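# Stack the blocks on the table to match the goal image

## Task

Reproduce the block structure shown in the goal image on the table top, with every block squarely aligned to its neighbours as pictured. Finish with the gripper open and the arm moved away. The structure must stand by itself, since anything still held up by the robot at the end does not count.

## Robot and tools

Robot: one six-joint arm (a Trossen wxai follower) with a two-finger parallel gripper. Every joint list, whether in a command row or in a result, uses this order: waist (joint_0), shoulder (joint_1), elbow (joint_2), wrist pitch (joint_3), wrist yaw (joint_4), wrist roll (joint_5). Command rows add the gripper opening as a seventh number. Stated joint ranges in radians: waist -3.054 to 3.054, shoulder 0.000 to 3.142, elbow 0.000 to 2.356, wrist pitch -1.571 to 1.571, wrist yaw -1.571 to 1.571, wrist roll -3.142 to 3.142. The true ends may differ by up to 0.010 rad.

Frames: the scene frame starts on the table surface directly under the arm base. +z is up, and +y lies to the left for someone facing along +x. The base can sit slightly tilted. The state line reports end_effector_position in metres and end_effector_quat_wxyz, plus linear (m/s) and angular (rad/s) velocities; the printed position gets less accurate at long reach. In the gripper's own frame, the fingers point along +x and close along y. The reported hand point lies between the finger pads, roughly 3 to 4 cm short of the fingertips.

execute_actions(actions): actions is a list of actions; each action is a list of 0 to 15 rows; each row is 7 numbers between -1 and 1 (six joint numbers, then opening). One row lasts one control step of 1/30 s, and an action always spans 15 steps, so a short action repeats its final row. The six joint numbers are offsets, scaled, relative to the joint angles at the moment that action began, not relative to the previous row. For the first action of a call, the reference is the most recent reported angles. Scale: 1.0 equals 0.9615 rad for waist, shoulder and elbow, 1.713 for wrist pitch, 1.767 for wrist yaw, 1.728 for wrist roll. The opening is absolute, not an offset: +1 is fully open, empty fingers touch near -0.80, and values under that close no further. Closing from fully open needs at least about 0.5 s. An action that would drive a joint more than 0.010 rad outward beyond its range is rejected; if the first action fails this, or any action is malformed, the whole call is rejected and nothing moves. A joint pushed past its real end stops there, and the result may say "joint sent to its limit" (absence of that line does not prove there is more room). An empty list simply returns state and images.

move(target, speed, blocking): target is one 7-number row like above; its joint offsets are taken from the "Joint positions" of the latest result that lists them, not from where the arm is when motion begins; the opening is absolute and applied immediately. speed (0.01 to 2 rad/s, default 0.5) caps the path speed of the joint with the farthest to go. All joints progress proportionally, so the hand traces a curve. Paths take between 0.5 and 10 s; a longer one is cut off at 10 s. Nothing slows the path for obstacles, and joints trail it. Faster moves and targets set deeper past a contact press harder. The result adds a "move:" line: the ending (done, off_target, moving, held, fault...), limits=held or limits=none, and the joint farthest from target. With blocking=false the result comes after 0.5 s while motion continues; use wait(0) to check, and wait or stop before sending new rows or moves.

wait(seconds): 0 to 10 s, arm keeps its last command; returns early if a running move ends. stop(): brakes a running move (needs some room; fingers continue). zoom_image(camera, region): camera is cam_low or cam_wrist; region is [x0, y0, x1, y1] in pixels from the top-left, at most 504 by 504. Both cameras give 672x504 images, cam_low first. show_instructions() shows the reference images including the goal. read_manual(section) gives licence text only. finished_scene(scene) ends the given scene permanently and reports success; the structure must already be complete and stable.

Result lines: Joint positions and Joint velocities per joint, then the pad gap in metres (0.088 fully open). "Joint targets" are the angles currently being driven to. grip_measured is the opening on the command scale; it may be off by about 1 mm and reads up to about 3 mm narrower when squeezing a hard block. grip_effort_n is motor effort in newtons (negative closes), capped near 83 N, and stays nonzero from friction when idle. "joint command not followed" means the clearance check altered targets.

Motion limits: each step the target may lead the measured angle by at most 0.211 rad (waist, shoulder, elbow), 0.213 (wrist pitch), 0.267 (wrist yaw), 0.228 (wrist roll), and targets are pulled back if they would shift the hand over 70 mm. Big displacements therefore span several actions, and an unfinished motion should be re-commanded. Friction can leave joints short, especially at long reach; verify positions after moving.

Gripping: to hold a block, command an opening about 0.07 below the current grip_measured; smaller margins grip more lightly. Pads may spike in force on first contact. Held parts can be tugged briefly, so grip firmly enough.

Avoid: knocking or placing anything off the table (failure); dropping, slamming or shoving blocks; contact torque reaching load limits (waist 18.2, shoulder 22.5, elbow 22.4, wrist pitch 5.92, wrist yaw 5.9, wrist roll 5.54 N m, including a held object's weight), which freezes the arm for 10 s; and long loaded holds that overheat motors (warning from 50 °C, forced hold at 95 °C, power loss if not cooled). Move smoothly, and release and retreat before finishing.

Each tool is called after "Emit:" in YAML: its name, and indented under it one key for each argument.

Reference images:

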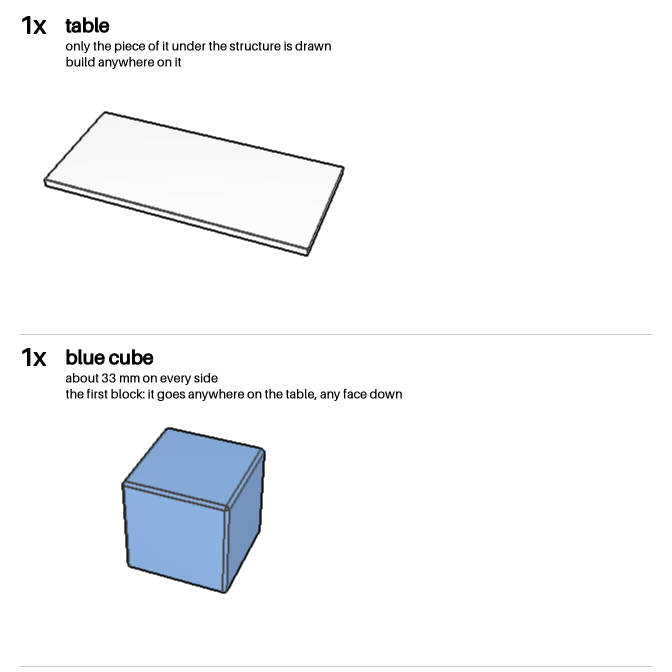

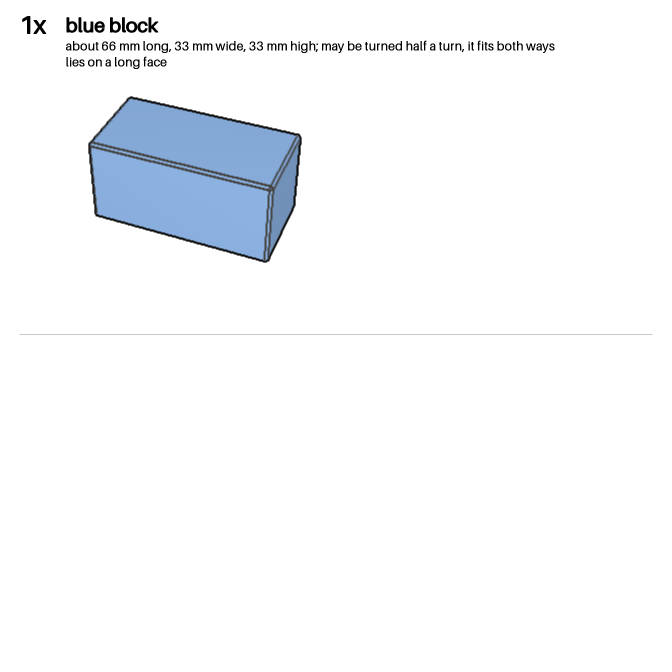

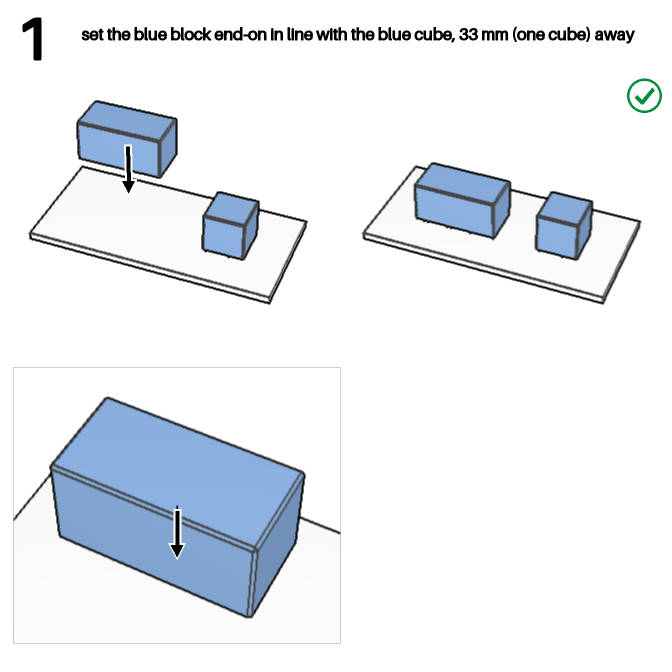

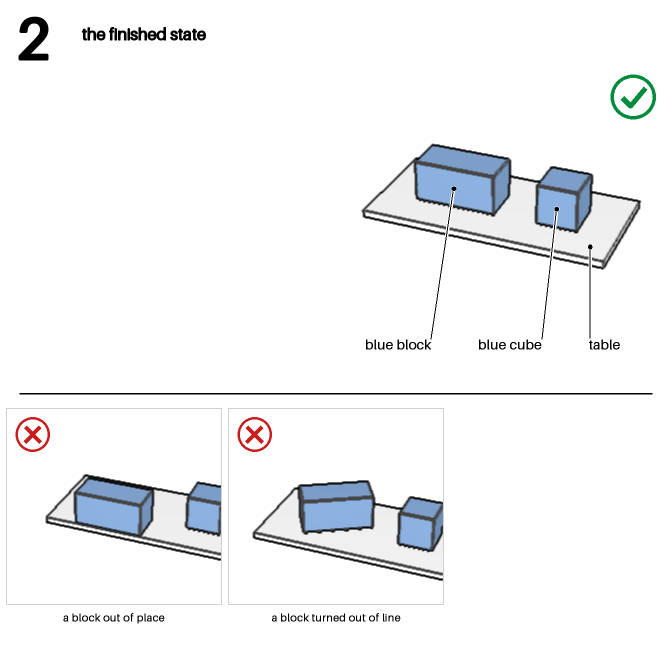

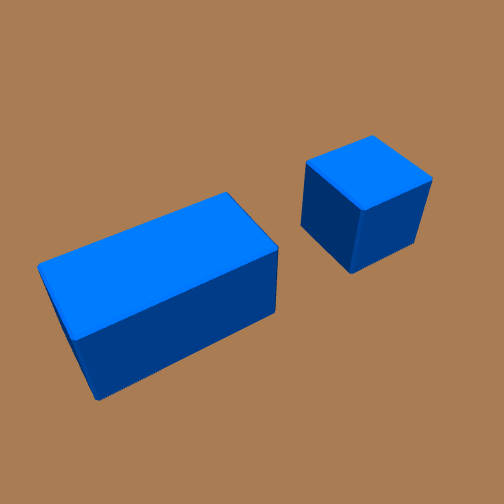

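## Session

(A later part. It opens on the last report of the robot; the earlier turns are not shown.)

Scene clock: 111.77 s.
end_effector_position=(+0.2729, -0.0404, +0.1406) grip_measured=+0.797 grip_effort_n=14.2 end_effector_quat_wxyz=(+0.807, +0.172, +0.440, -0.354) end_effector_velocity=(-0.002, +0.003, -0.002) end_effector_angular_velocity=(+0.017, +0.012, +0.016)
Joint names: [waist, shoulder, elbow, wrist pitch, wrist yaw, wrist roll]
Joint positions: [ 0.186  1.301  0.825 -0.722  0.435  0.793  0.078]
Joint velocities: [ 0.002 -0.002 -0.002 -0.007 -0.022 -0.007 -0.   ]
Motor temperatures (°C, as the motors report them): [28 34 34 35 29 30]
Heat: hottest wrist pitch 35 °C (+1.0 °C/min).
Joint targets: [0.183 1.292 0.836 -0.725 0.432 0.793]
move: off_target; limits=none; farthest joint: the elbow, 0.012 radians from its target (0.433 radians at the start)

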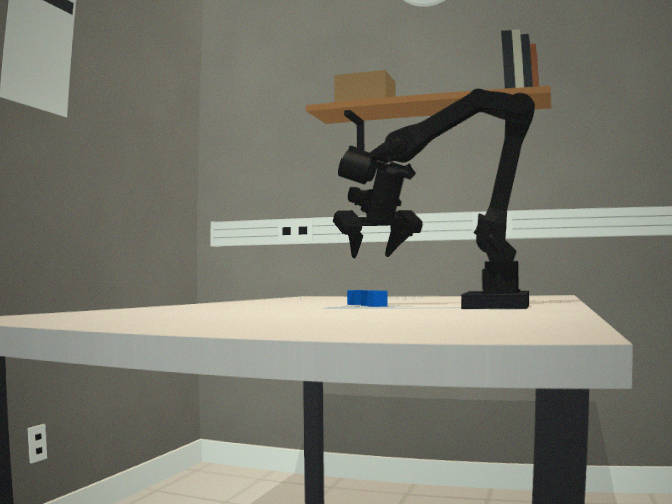

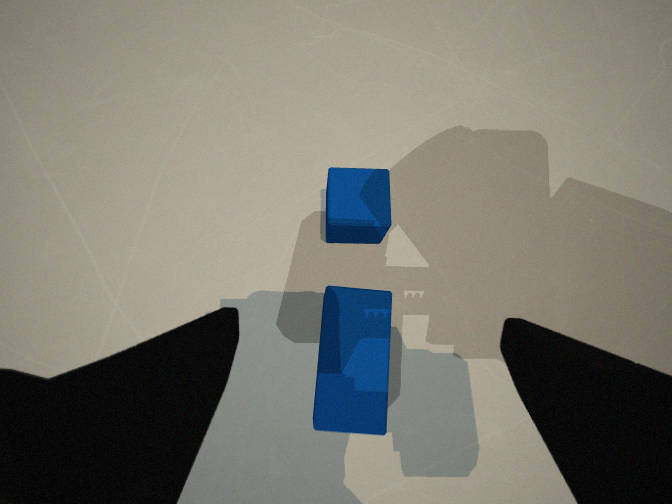

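Emit:
move:
  target: [-0.289,0.404,0.254,-0.141,-0.248,-0.115,0.5]
  speed: 0.6

Emit:
move:
  target: [0,0.084,-0.108,0.098,0,0,0.5]
  speed: 0.2

Scene clock: 118.90 s.
end_effector_position=(+0.2747, -0.0547, +0.0873) grip_measured=+0.503 grip_effort_n=-17.0 end_effector_quat_wxyz=(+0.653, +0.267, +0.649, -0.286) end_effector_velocity=(-0.004, +0.001, -0.002) end_effector_angular_velocity=(+0.011, +0.015, +0.004)
Joint names: [waist, shoulder, elbow, wrist pitch, wrist yaw, wrist roll]
Joint positions: [-0.09   1.676  1.059 -0.962  0.     0.601  0.064]
Joint velocities: [-0.002  0.002 -0.007 -0.007 -0.007 -0.007 -0.   ]
Motor temperatures (°C, as the motors report them): [28 34 35 34 29 30]
Heat: hottest elbow 35 °C (+1.0 °C/min).
Joint targets: [-0.092 1.689 1.069 -0.964 -0.003 0.594]
move: off_target; limits=none; farthest joint: the shoulder, 0.014 radians from its target (0.389 radians at the start)

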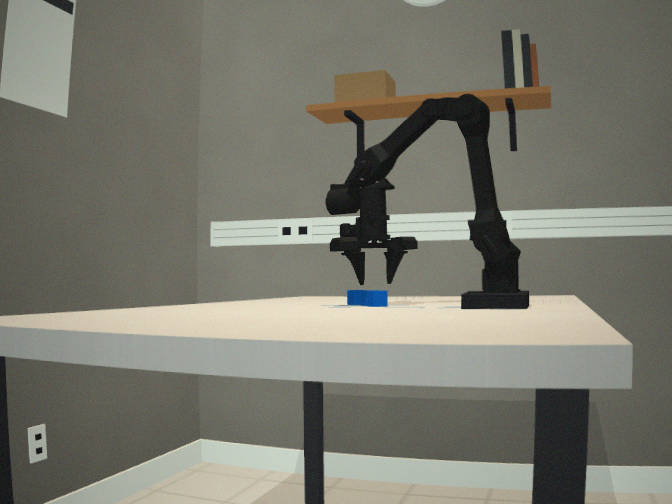

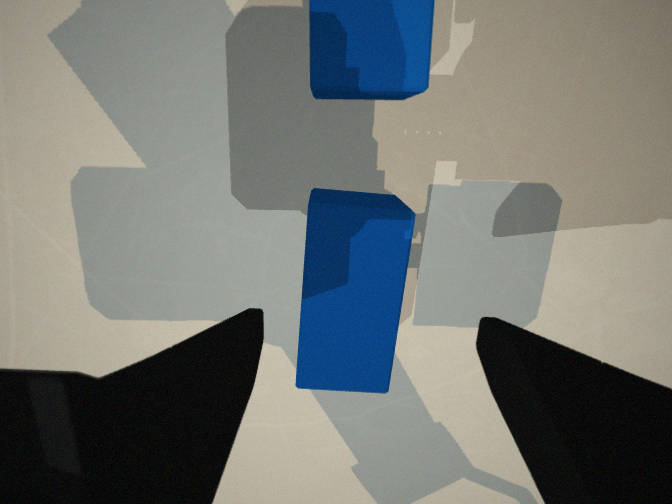

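Scene clock: 120.20 s.
end_effector_position=(+0.2757, -0.0560, +0.0485) grip_measured=+0.503 grip_effort_n=-17.4 end_effector_quat_wxyz=(+0.655, +0.267, +0.647, -0.285) end_effector_velocity=(-0.002, +0.001, +0.001) end_effector_angular_velocity=(+0.008, +0.001, -0.010)
Joint names: [waist, shoulder, elbow, wrist pitch, wrist yaw, wrist roll]
Joint positions: [-0.09   1.743  0.966 -0.796  0.     0.601  0.064]
Joint velocities: [-0.002 -0.007 -0.002 -0.007 -0.007  0.007 -0.   ]
Motor temperatures (°C, as the motors report them): [28 34 35 34 29 30]
Heat: hottest elbow 35 °C (+1.0 °C/min).
Joint targets: [-0.090 1.756 0.955 -0.794 0.000 0.601]
move: off_target; limits=none; farthest joint: the shoulder, 0.014 radians from its target (0.081 radians at the start)

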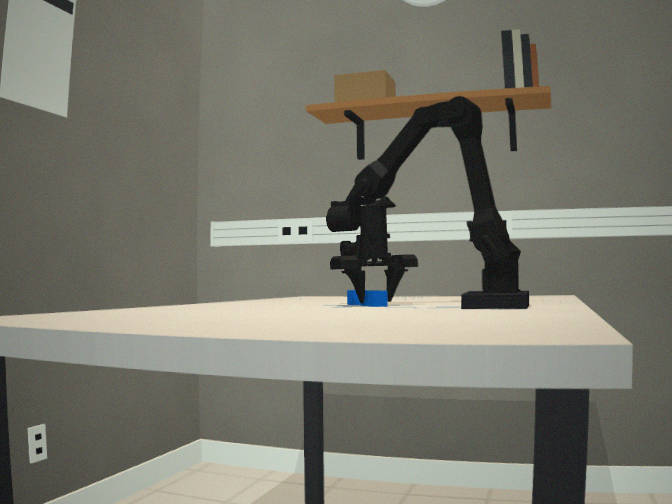

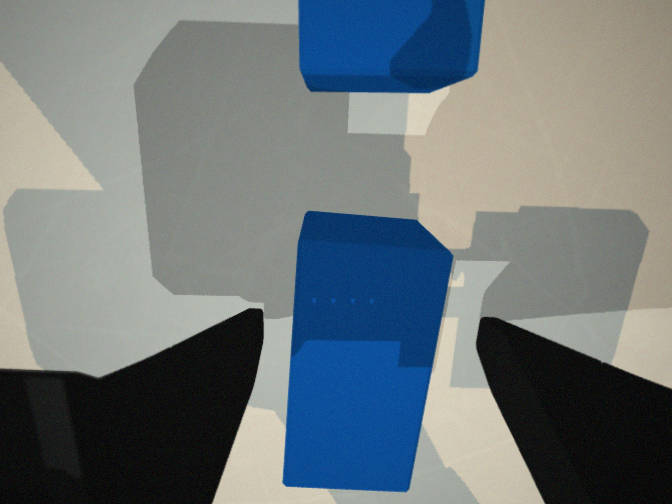

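Emit:
execute_actions:
  actions:
    - [[0,0,0,0,-0.013,-0.018,0.2]]
    - [[0,0,0,0,0,0,0.1],[0,0,0,0,0,0,0.05],[0,0,0,0,0,0,0],[0,0,0,0,0,0,-0.03],[0,0,0,0,0,0,-0.06],[0,0,0,0,0,0,-0.09],[0,0,0,0,0,0,-0.12],[0,0,0,0,0,0,-0.15],[0,0,0,0,0,0,-0.18]]
    - [[0,0,0,0,0,0,-0.18]]

Scene clock: 128.03 s.
end_effector_position=(+0.2763, -0.0532, +0.0485) grip_measured=-0.138 grip_effort_n=-83.5 end_effector_quat_wxyz=(+0.657, +0.266, +0.652, -0.271) end_effector_velocity=(+0.001, +0.000, +0.001) end_effector_angular_velocity=(+0.005, -0.013, +0.005)
Joint names: [waist, shoulder, elbow, wrist pitch, wrist yaw, wrist roll]
Joint positions: [-0.09   1.743  0.966 -0.796 -0.019  0.576  0.032]
Joint velocities: [-0.002 -0.007 -0.002  0.007 -0.007 -0.007 -0.   ]
Motor temperatures (°C, as the motors report them): [28 35 35 34 29 30]
Heat: hottest shoulder 35 °C (+1.0 °C/min).
Joint targets: [-0.090 1.743 0.966 -0.796 -0.019 0.576]

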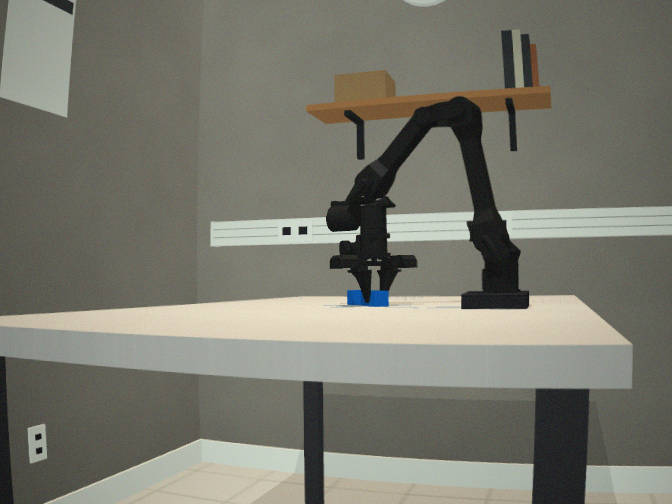

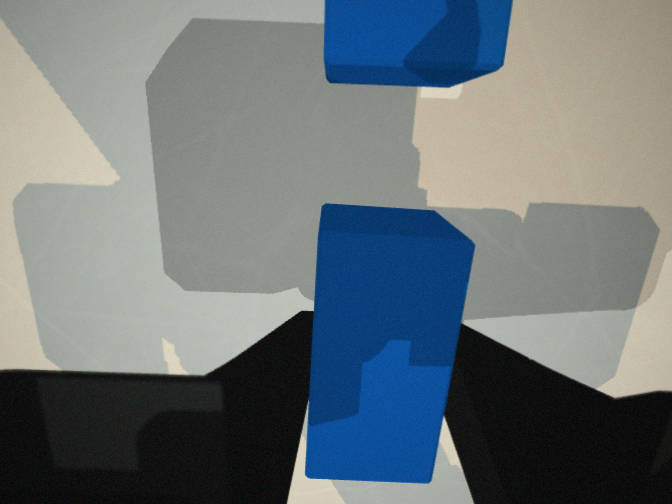

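Emit:
execute_actions:
  actions:
    - [[0,0,0,0,0,0,-0.15],[0,0,0,0,0,0,-0.14],[0,0,0,0,0,0,-0.13],[0,0,0,0,0,0,-0.12],[0,0,0,0,0,0,-0.11],[0,0,0,0,0,0,-0.10],[0,0,0,0,0,0,-0.09],[0,0,0,0,0,0,-0.07],[0,0,0,0,0,0,-0.05],[0,0,0,0,0,0,0],[0,0,0,0,0,0,0.1],[0,0,0,0,0,0,0.2],[0,0,0,0,0,0,0.5]]

Emit:
move:
  target: [0,-0.3,0.25,-0.22,0,0,1]
  speed: 0.5

Emit:
zoom_image:
  camera: "cam_wrist"
  region: [200,60,520,380]

Scene clock: 136.07 s.
end_effector_position=(+0.2763, -0.0532, +0.0485) grip_measured=+0.323 grip_effort_n=13.7 end_effector_quat_wxyz=(+0.657, +0.266, +0.652, -0.271) end_effector_velocity=(-0.001, +0.004, +0.000) end_effector_angular_velocity=(+0.023, +0.003, -0.005)
Joint names: [waist, shoulder, elbow, wrist pitch, wrist yaw, wrist roll]
Joint positions: [-0.09   1.743  0.966 -0.796 -0.019  0.576  0.055]
Joint velocities: [ 0.002 -0.002 -0.002 -0.007 -0.022  0.007  0.101]
Motor temperatures (°C, as the motors report them): [28 35 35 33 29 30]
Heat: hottest shoulder 35 °C (+0.0 °C/min).
Joint targets: [-0.090 1.743 0.966 -0.796 -0.019 0.576]

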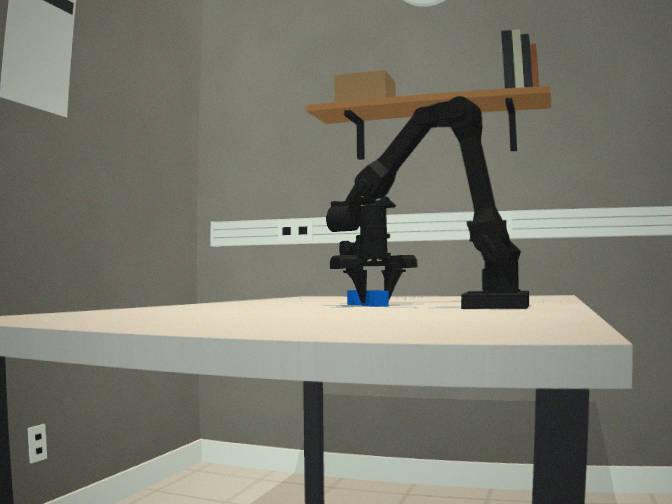

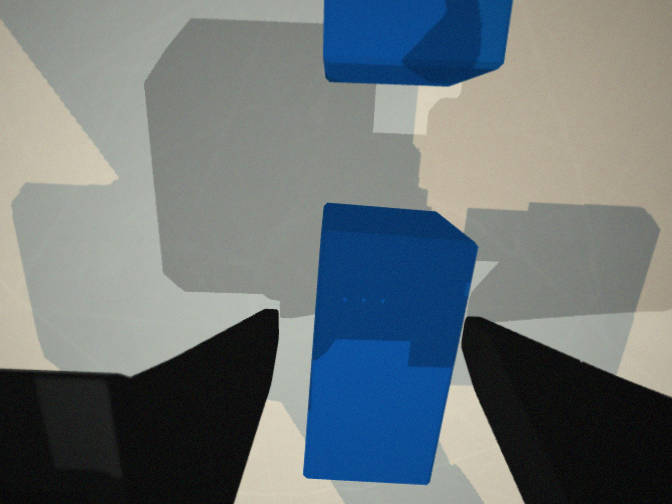

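Scene clock: 137.37 s.
end_effector_position=(+0.2676, -0.0478, +0.1754) grip_measured=+1.000 grip_effort_n=14.7 end_effector_quat_wxyz=(+0.703, +0.273, +0.603, -0.260) end_effector_velocity=(+0.002, +0.000, +0.002) end_effector_angular_velocity=(+0.004, -0.013, +0.006)
Joint names: [waist, shoulder, elbow, wrist pitch, wrist yaw, wrist roll]
Joint positions: [-0.09   1.462  1.197 -1.171 -0.019  0.576  0.088]
Joint velocities: [-0.002 -0.002  0.002  0.007 -0.007 -0.007  0.   ]
Motor temperatures (°C, as the motors report them): [28 36 35 33 29 30]
Heat: hottest shoulder 36 °C (+1.0 °C/min).
Joint targets: [-0.090 1.454 1.206 -1.173 -0.019 0.576]
move: done; limits=none; farthest joint: the elbow, 0.009 radians from its target (0.240 radians at the start)

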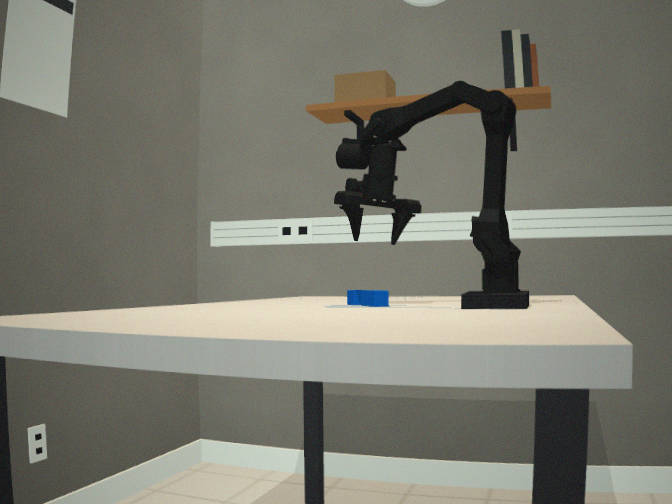

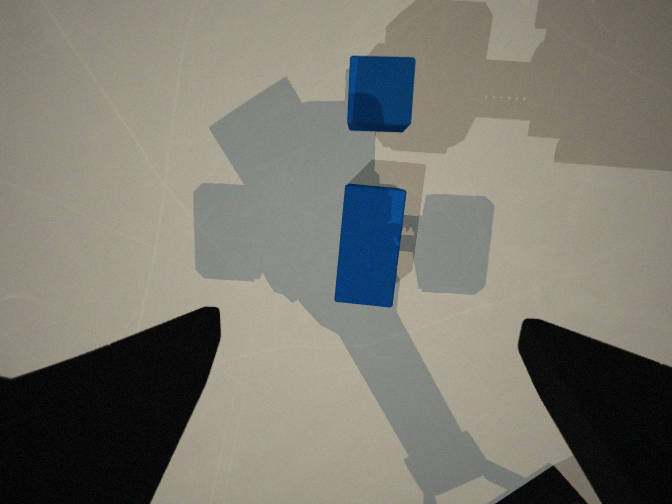

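Region (200, 60, 520, 380) of cam_wrist's 672x504 image, scaled by 1.575, with more detail than that image has.

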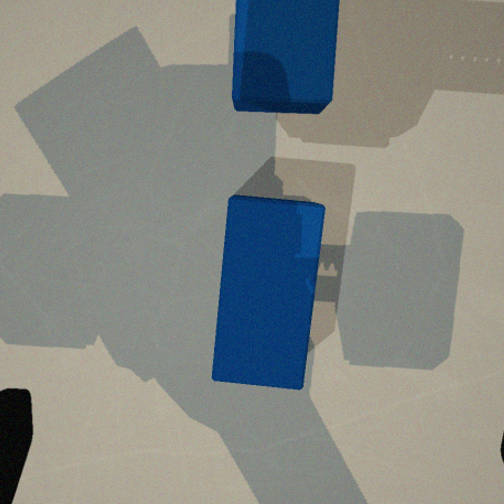

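Emit:
move:
  target: [0,0.316,-0.26,0.2265,0.007,-0.033,0.6]
  speed: 0.4

Emit:
execute_actions:
  actions:
    - [[0,0,0,0,0,0,0.2]]
    - [[0,0,0,0,0,0,0.1],[0,0,0,0,0,0,0.05],[0,0,0,0,0,0,0],[0,0,0,0,0,0,-0.03],[0,0,0,0,0,0,-0.06],[0,0,0,0,0,0,-0.09],[0,0,0,0,0,0,-0.12],[0,0,0,0,0,0,-0.15],[0,0,0,0,0,0,-0.18]]
    - [[0,0,0,0,0,0,-0.15],[0,0,0,0,0,0,-0.14],[0,0,0,0,0,0,-0.13],[0,0,0,0,0,0,-0.12],[0,0,0,0,0,0,-0.11],[0,0,0,0,0,0,-0.10],[0,0,0,0,0,0,-0.09],[0,0,0,0,0,0,-0.07],[0,0,0,0,0,0,-0.05],[0,0,0,0,0,0,0],[0,0,0,0,0,0,0.1],[0,0,0,0,0,0,0.2],[0,0,0,0,0,0,0.5]]

Emit:
move:
  target: [0,-0.3,0.25,-0.25,0,0,1]
  speed: 0.5

Emit:
zoom_image:
  camera: "cam_wrist"
  region: [230,20,530,320]

Scene clock: 152.57 s.
end_effector_position=(+0.2746, -0.0543, +0.0441) grip_measured=+0.603 grip_effort_n=-17.0 end_effector_quat_wxyz=(+0.661, +0.246, +0.660, -0.258) end_effector_velocity=(-0.002, +0.001, +0.000) end_effector_angular_velocity=(+0.009, +0.006, +0.005)
Joint names: [waist, shoulder, elbow, wrist pitch, wrist yaw, wrist roll]
Joint positions: [-0.09   1.752  0.957 -0.785 -0.01   0.526  0.069]
Joint velocities: [-0.002 -0.002 -0.002 -0.007 -0.007 -0.007 -0.   ]
Motor temperatures (°C, as the motors report them): [28 36 36 33 29 30]
Heat: hottest shoulder 36 °C (+1.0 °C/min).
Joint targets: [-0.090 1.766 0.947 -0.783 -0.007 0.520]
move: off_target; limits=none; farthest joint: the shoulder, 0.013 radians from its target (0.304 radians at the start)

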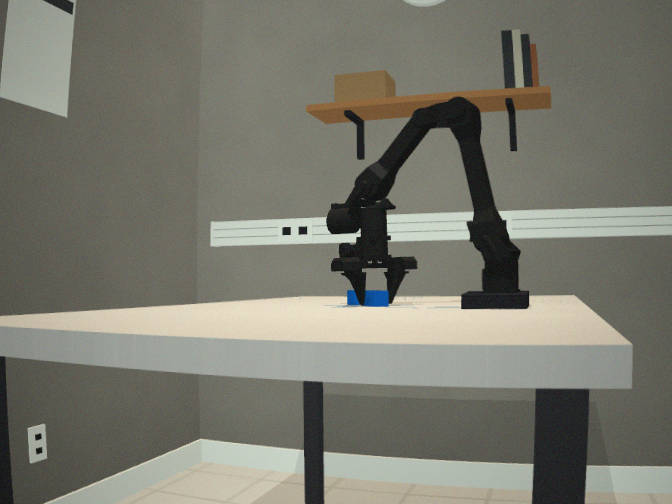

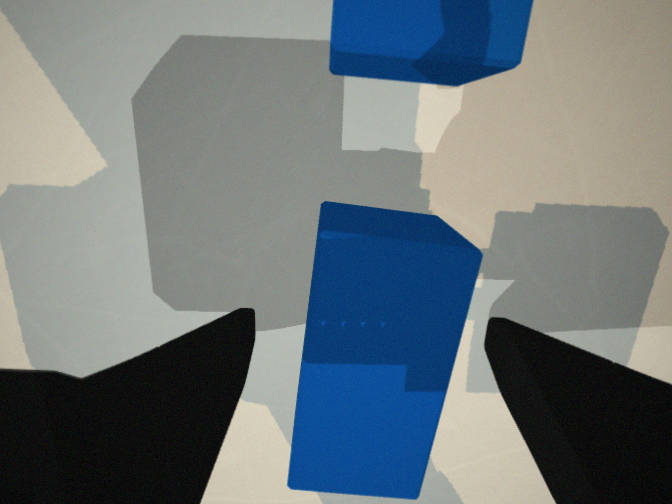

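Scene clock: 154.07 s.
end_effector_position=(+0.2746, -0.0543, +0.0441) grip_measured=+0.322 grip_effort_n=13.3 end_effector_quat_wxyz=(+0.661, +0.246, +0.660, -0.258) end_effector_velocity=(-0.003, +0.003, +0.001) end_effector_angular_velocity=(+0.025, +0.013, +0.019)
Joint names: [waist, shoulder, elbow, wrist pitch, wrist yaw, wrist roll]
Joint positions: [-0.09   1.752  0.957 -0.785 -0.01   0.526  0.055]
Joint velocities: [-0.002 -0.002  0.002 -0.022 -0.022 -0.022  0.101]
Motor temperatures (°C, as the motors report them): [28 36 36 33 29 30]
Heat: hottest shoulder 36 °C (+1.0 °C/min).
Joint targets: [-0.090 1.752 0.957 -0.785 -0.010 0.526]

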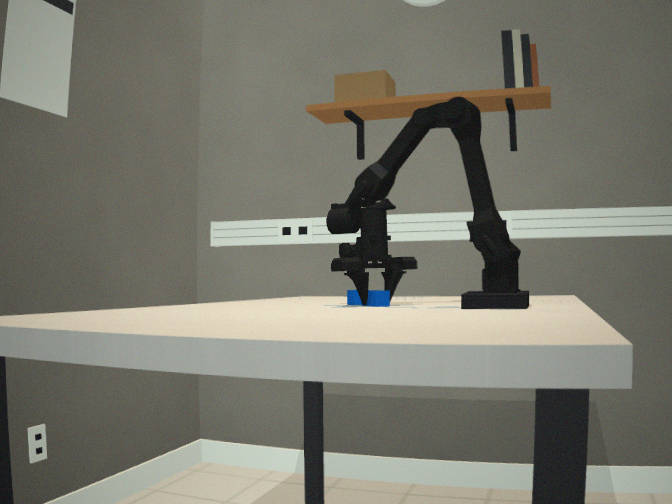

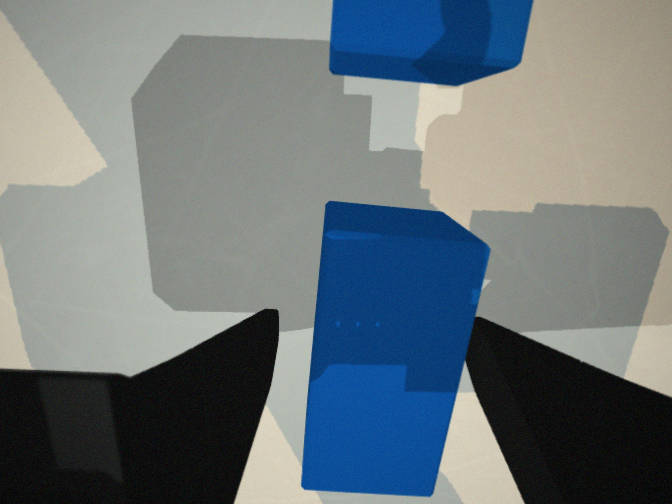

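Scene clock: 155.47 s.
end_effector_position=(+0.2572, -0.0472, +0.1693) grip_measured=+1.000 grip_effort_n=13.7 end_effector_quat_wxyz=(+0.691, +0.250, +0.630, -0.252) end_effector_velocity=(-0.001, +0.003, -0.001) end_effector_angular_velocity=(+0.023, +0.008, +0.006)
Joint names: [waist, shoulder, elbow, wrist pitch, wrist yaw, wrist roll]
Joint positions: [-0.09   1.472  1.188 -1.211 -0.01   0.526  0.088]
Joint velocities: [-0.002  0.002 -0.002 -0.007 -0.022 -0.007  0.   ]
Motor temperatures (°C, as the motors report them): [28 37 36 33 29 30]
Heat: hottest shoulder 37 °C (+2.0 °C/min).
Joint targets: [-0.090 1.464 1.198 -1.213 -0.010 0.526]
move: done; limits=none; farthest joint: the shoulder, 0.009 radians from its target (0.289 radians at the start)

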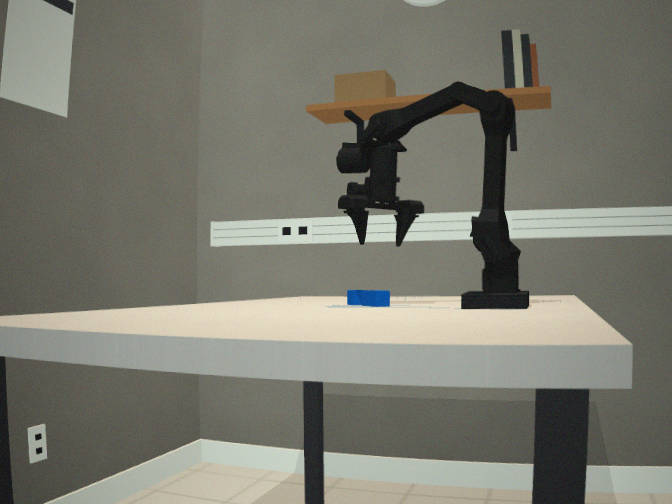

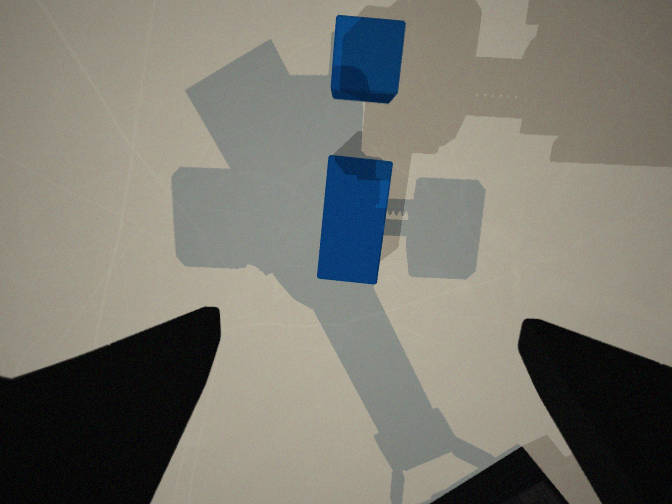

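Region (230, 20, 530, 320) of cam_wrist's 672x504 image, scaled by 1.680, with more detail than that image has.

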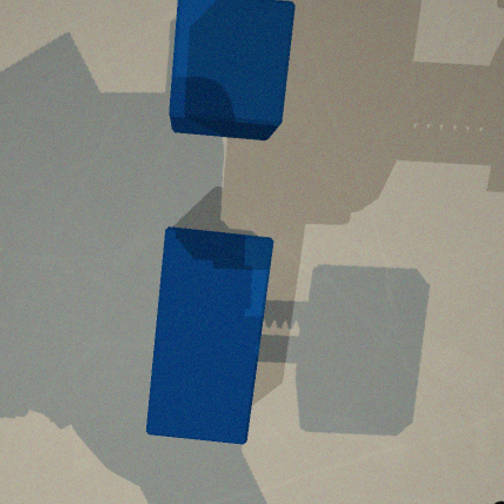

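Emit:
move:
  target: [0,0.305,-0.251,0.2497,-0.0085,-0.011,0.4]
  speed: 0.45

Emit:
execute_actions:
  actions:
    - [[0,0,0,0,0,0,0.2],[0,0,0,0,0,0,0.15],[0,0,0,0,0,0,0.1],[0,0,0,0,0,0,0.05],[0,0,0,0,0,0,0],[0,0,0,0,0,0,-0.03],[0,0,0,0,0,0,-0.06],[0,0,0,0,0,0,-0.09],[0,0,0,0,0,0,-0.12],[0,0,0,0,0,0,-0.15],[0,0,0,0,0,0,-0.18]]
    - [[0,0,0,0,0,0,-0.15],[0,0,0,0,0,0,-0.14],[0,0,0,0,0,0,-0.13],[0,0,0,0,0,0,-0.12],[0,0,0,0,0,0,-0.11],[0,0,0,0,0,0,-0.10],[0,0,0,0,0,0,-0.09],[0,0,0,0,0,0,-0.07],[0,0,0,0,0,0,-0.05],[0,0,0,0,0,0,0],[0,0,0,0,0,0,0.1],[0,0,0,0,0,0,0.2],[0,0,0,0,0,0,0.5]]

Emit:
move:
  target: [0,-0.36,0.3,-0.27,0,0,1]
  speed: 0.55

Emit:
zoom_image:
  camera: "cam_wrist"
  region: [230,40,510,320]

Scene clock: 166.77 s.
end_effector_position=(+0.2748, -0.0526, +0.0441) grip_measured=+0.403 grip_effort_n=-17.0 end_effector_quat_wxyz=(+0.662, +0.246, +0.662, -0.250) end_effector_velocity=(-0.004, +0.001, -0.001) end_effector_angular_velocity=(+0.010, +0.010, +0.005)
Joint names: [waist, shoulder, elbow, wrist pitch, wrist yaw, wrist roll]
Joint positions: [-0.09   1.752  0.957 -0.785 -0.022  0.514  0.059]
Joint velocities: [-0.002 -0.002 -0.007 -0.007 -0.007 -0.007 -0.   ]
Motor temperatures (°C, as the motors report them): [28 37 37 32 29 30]
Heat: hottest shoulder 37 °C (+2.0 °C/min).
Joint targets: [-0.090 1.766 0.947 -0.783 -0.025 0.507]
move: off_target; limits=none; farthest joint: the shoulder, 0.013 radians from its target (0.293 radians at the start)

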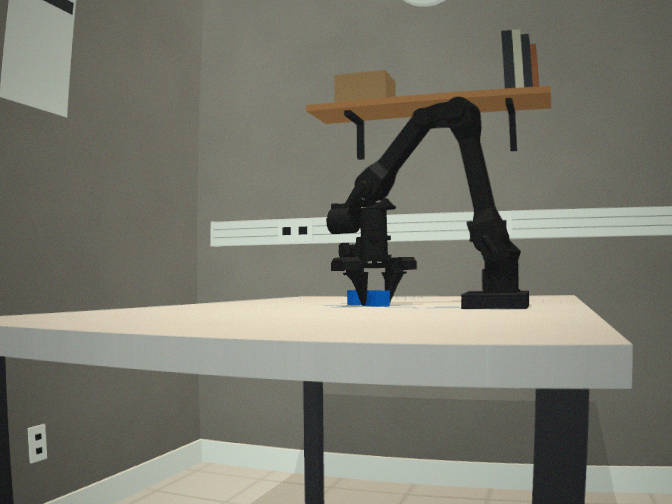

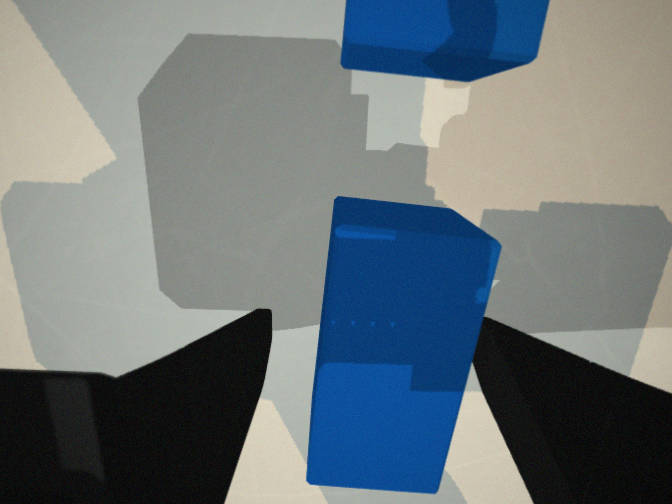

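Scene clock: 167.77 s.
end_effector_position=(+0.2748, -0.0526, +0.0441) grip_measured=+0.323 grip_effort_n=13.3 end_effector_quat_wxyz=(+0.662, +0.246, +0.662, -0.250) end_effector_velocity=(+0.001, -0.002, +0.001) end_effector_angular_velocity=(-0.010, -0.011, +0.005)
Joint names: [waist, shoulder, elbow, wrist pitch, wrist yaw, wrist roll]
Joint positions: [-0.09   1.752  0.957 -0.785 -0.022  0.514  0.055]
Joint velocities: [-0.002 -0.007 -0.002  0.007  0.007 -0.007  0.101]
Motor temperatures (°C, as the motors report them): [28 37 37 32 29 30]
Heat: hottest shoulder 37 °C (+2.0 °C/min).
Joint targets: [-0.090 1.752 0.957 -0.785 -0.022 0.514]

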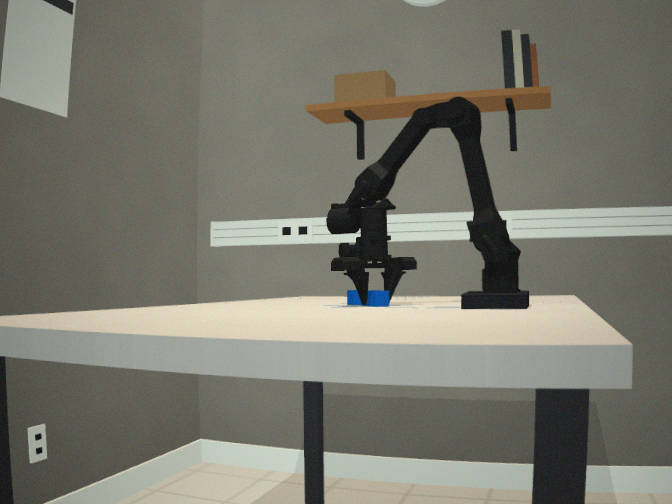

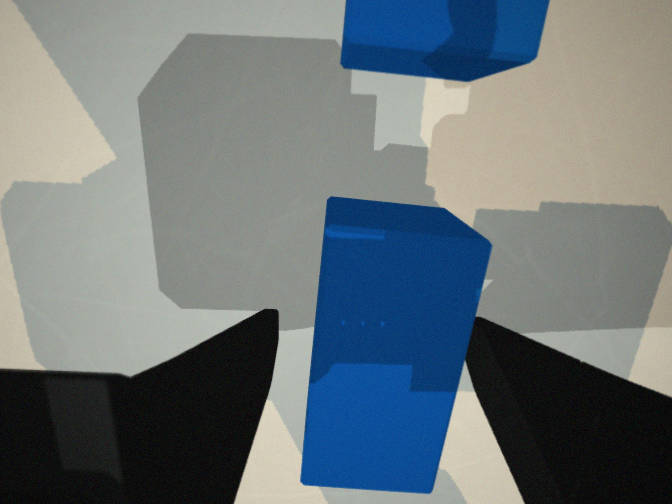

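Scene clock: 169.17 s.
end_effector_position=(+0.2573, -0.0447, +0.1961) grip_measured=+1.000 grip_effort_n=14.2 end_effector_quat_wxyz=(+0.716, +0.252, +0.606, -0.239) end_effector_velocity=(-0.003, -0.001, -0.000) end_effector_angular_velocity=(-0.007, +0.009, +0.003)
Joint names: [waist, shoulder, elbow, wrist pitch, wrist yaw, wrist roll]
Joint positions: [-0.09   1.413  1.236 -1.245 -0.022  0.514  0.088]
Joint velocities: [-0.002 -0.002 -0.002 -0.007  0.007 -0.007  0.   ]
Motor temperatures (°C, as the motors report them): [28 37 37 32 29 30]
Heat: hottest shoulder 37 °C (+2.0 °C/min).
Joint targets: [-0.090 1.406 1.245 -1.248 -0.022 0.514]
move: done; limits=none; farthest joint: the elbow, 0.010 radians from its target (0.289 radians at the start)

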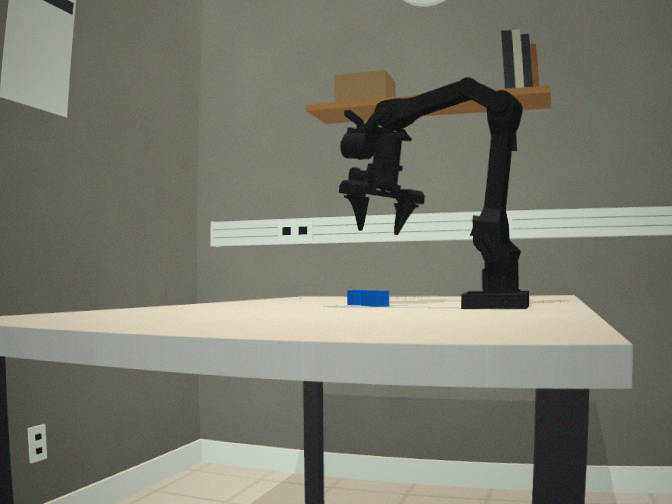

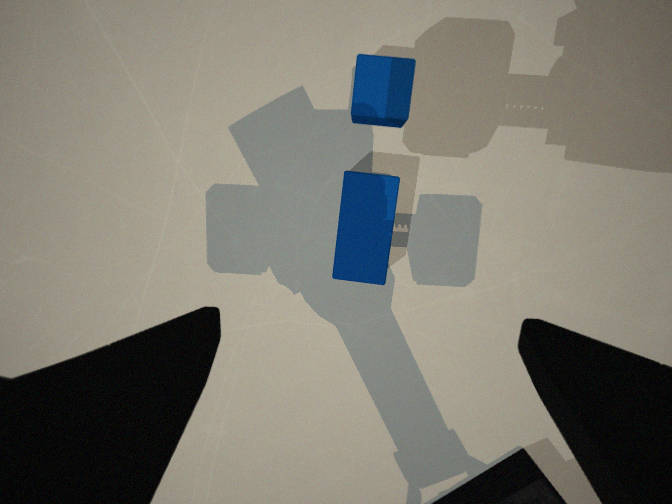

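Region (230, 40, 510, 320) of cam_wrist's 672x504 image, scaled by 1.800, with more detail than that image has.

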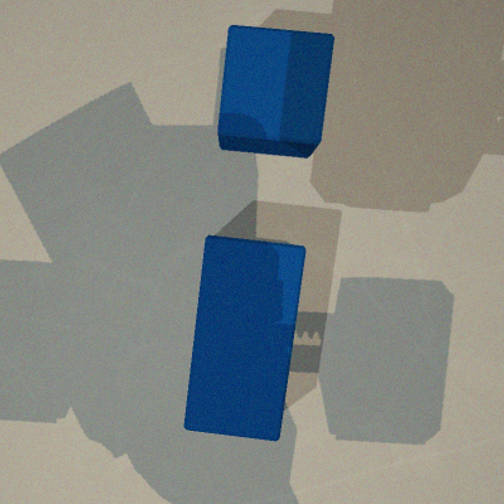

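The blocks are aligned, and the gap matches one cube.

Emit:
move:
  target: [0.6,-0.3,0,0,0,0,1]
  speed: 1

Emit:
finished_scene:
  scene: 1

Scene clock: 173.63 s.
end_effector_position=(+0.2182, +0.0954, +0.2568) grip_measured=+1.000 grip_effort_n=14.2 end_effector_quat_wxyz=(+0.824, +0.107, +0.556, +0.016) end_effector_velocity=(-0.003, +0.003, -0.001) end_effector_angular_velocity=(+0.019, +0.015, +0.005)
Joint names: [waist, shoulder, elbow, wrist pitch, wrist yaw, wrist roll]
Joint positions: [ 0.484  1.132  1.236 -1.245 -0.022  0.514  0.088]
Joint velocities: [ 0.002 -0.002 -0.002 -0.007 -0.022  0.007  0.   ]
Motor temperatures (°C, as the motors report them): [28 37 37 32 29 30]
Heat: hottest shoulder 37 °C (+2.0 °C/min).
Joint targets: [0.487 1.124 1.236 -1.245 -0.022 0.514]
move: done; limits=none; farthest joint: the shoulder, 0.008 radians from its target (0.288 radians at the start)

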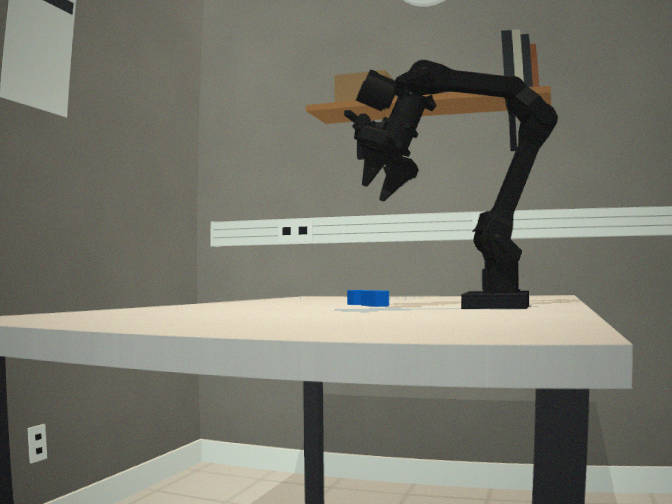

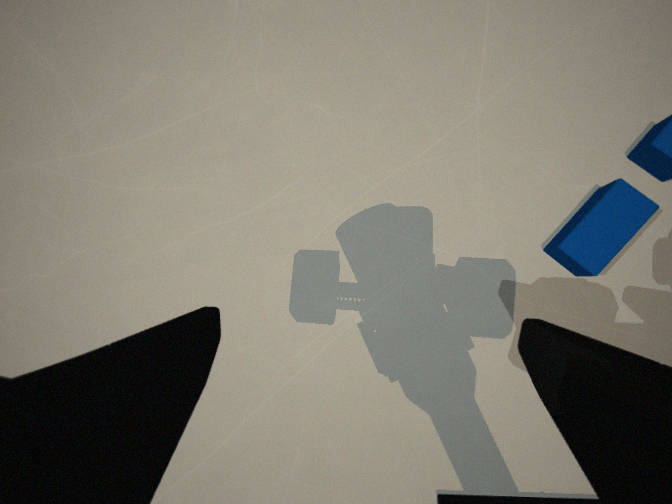

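The scene is finished: the task was done.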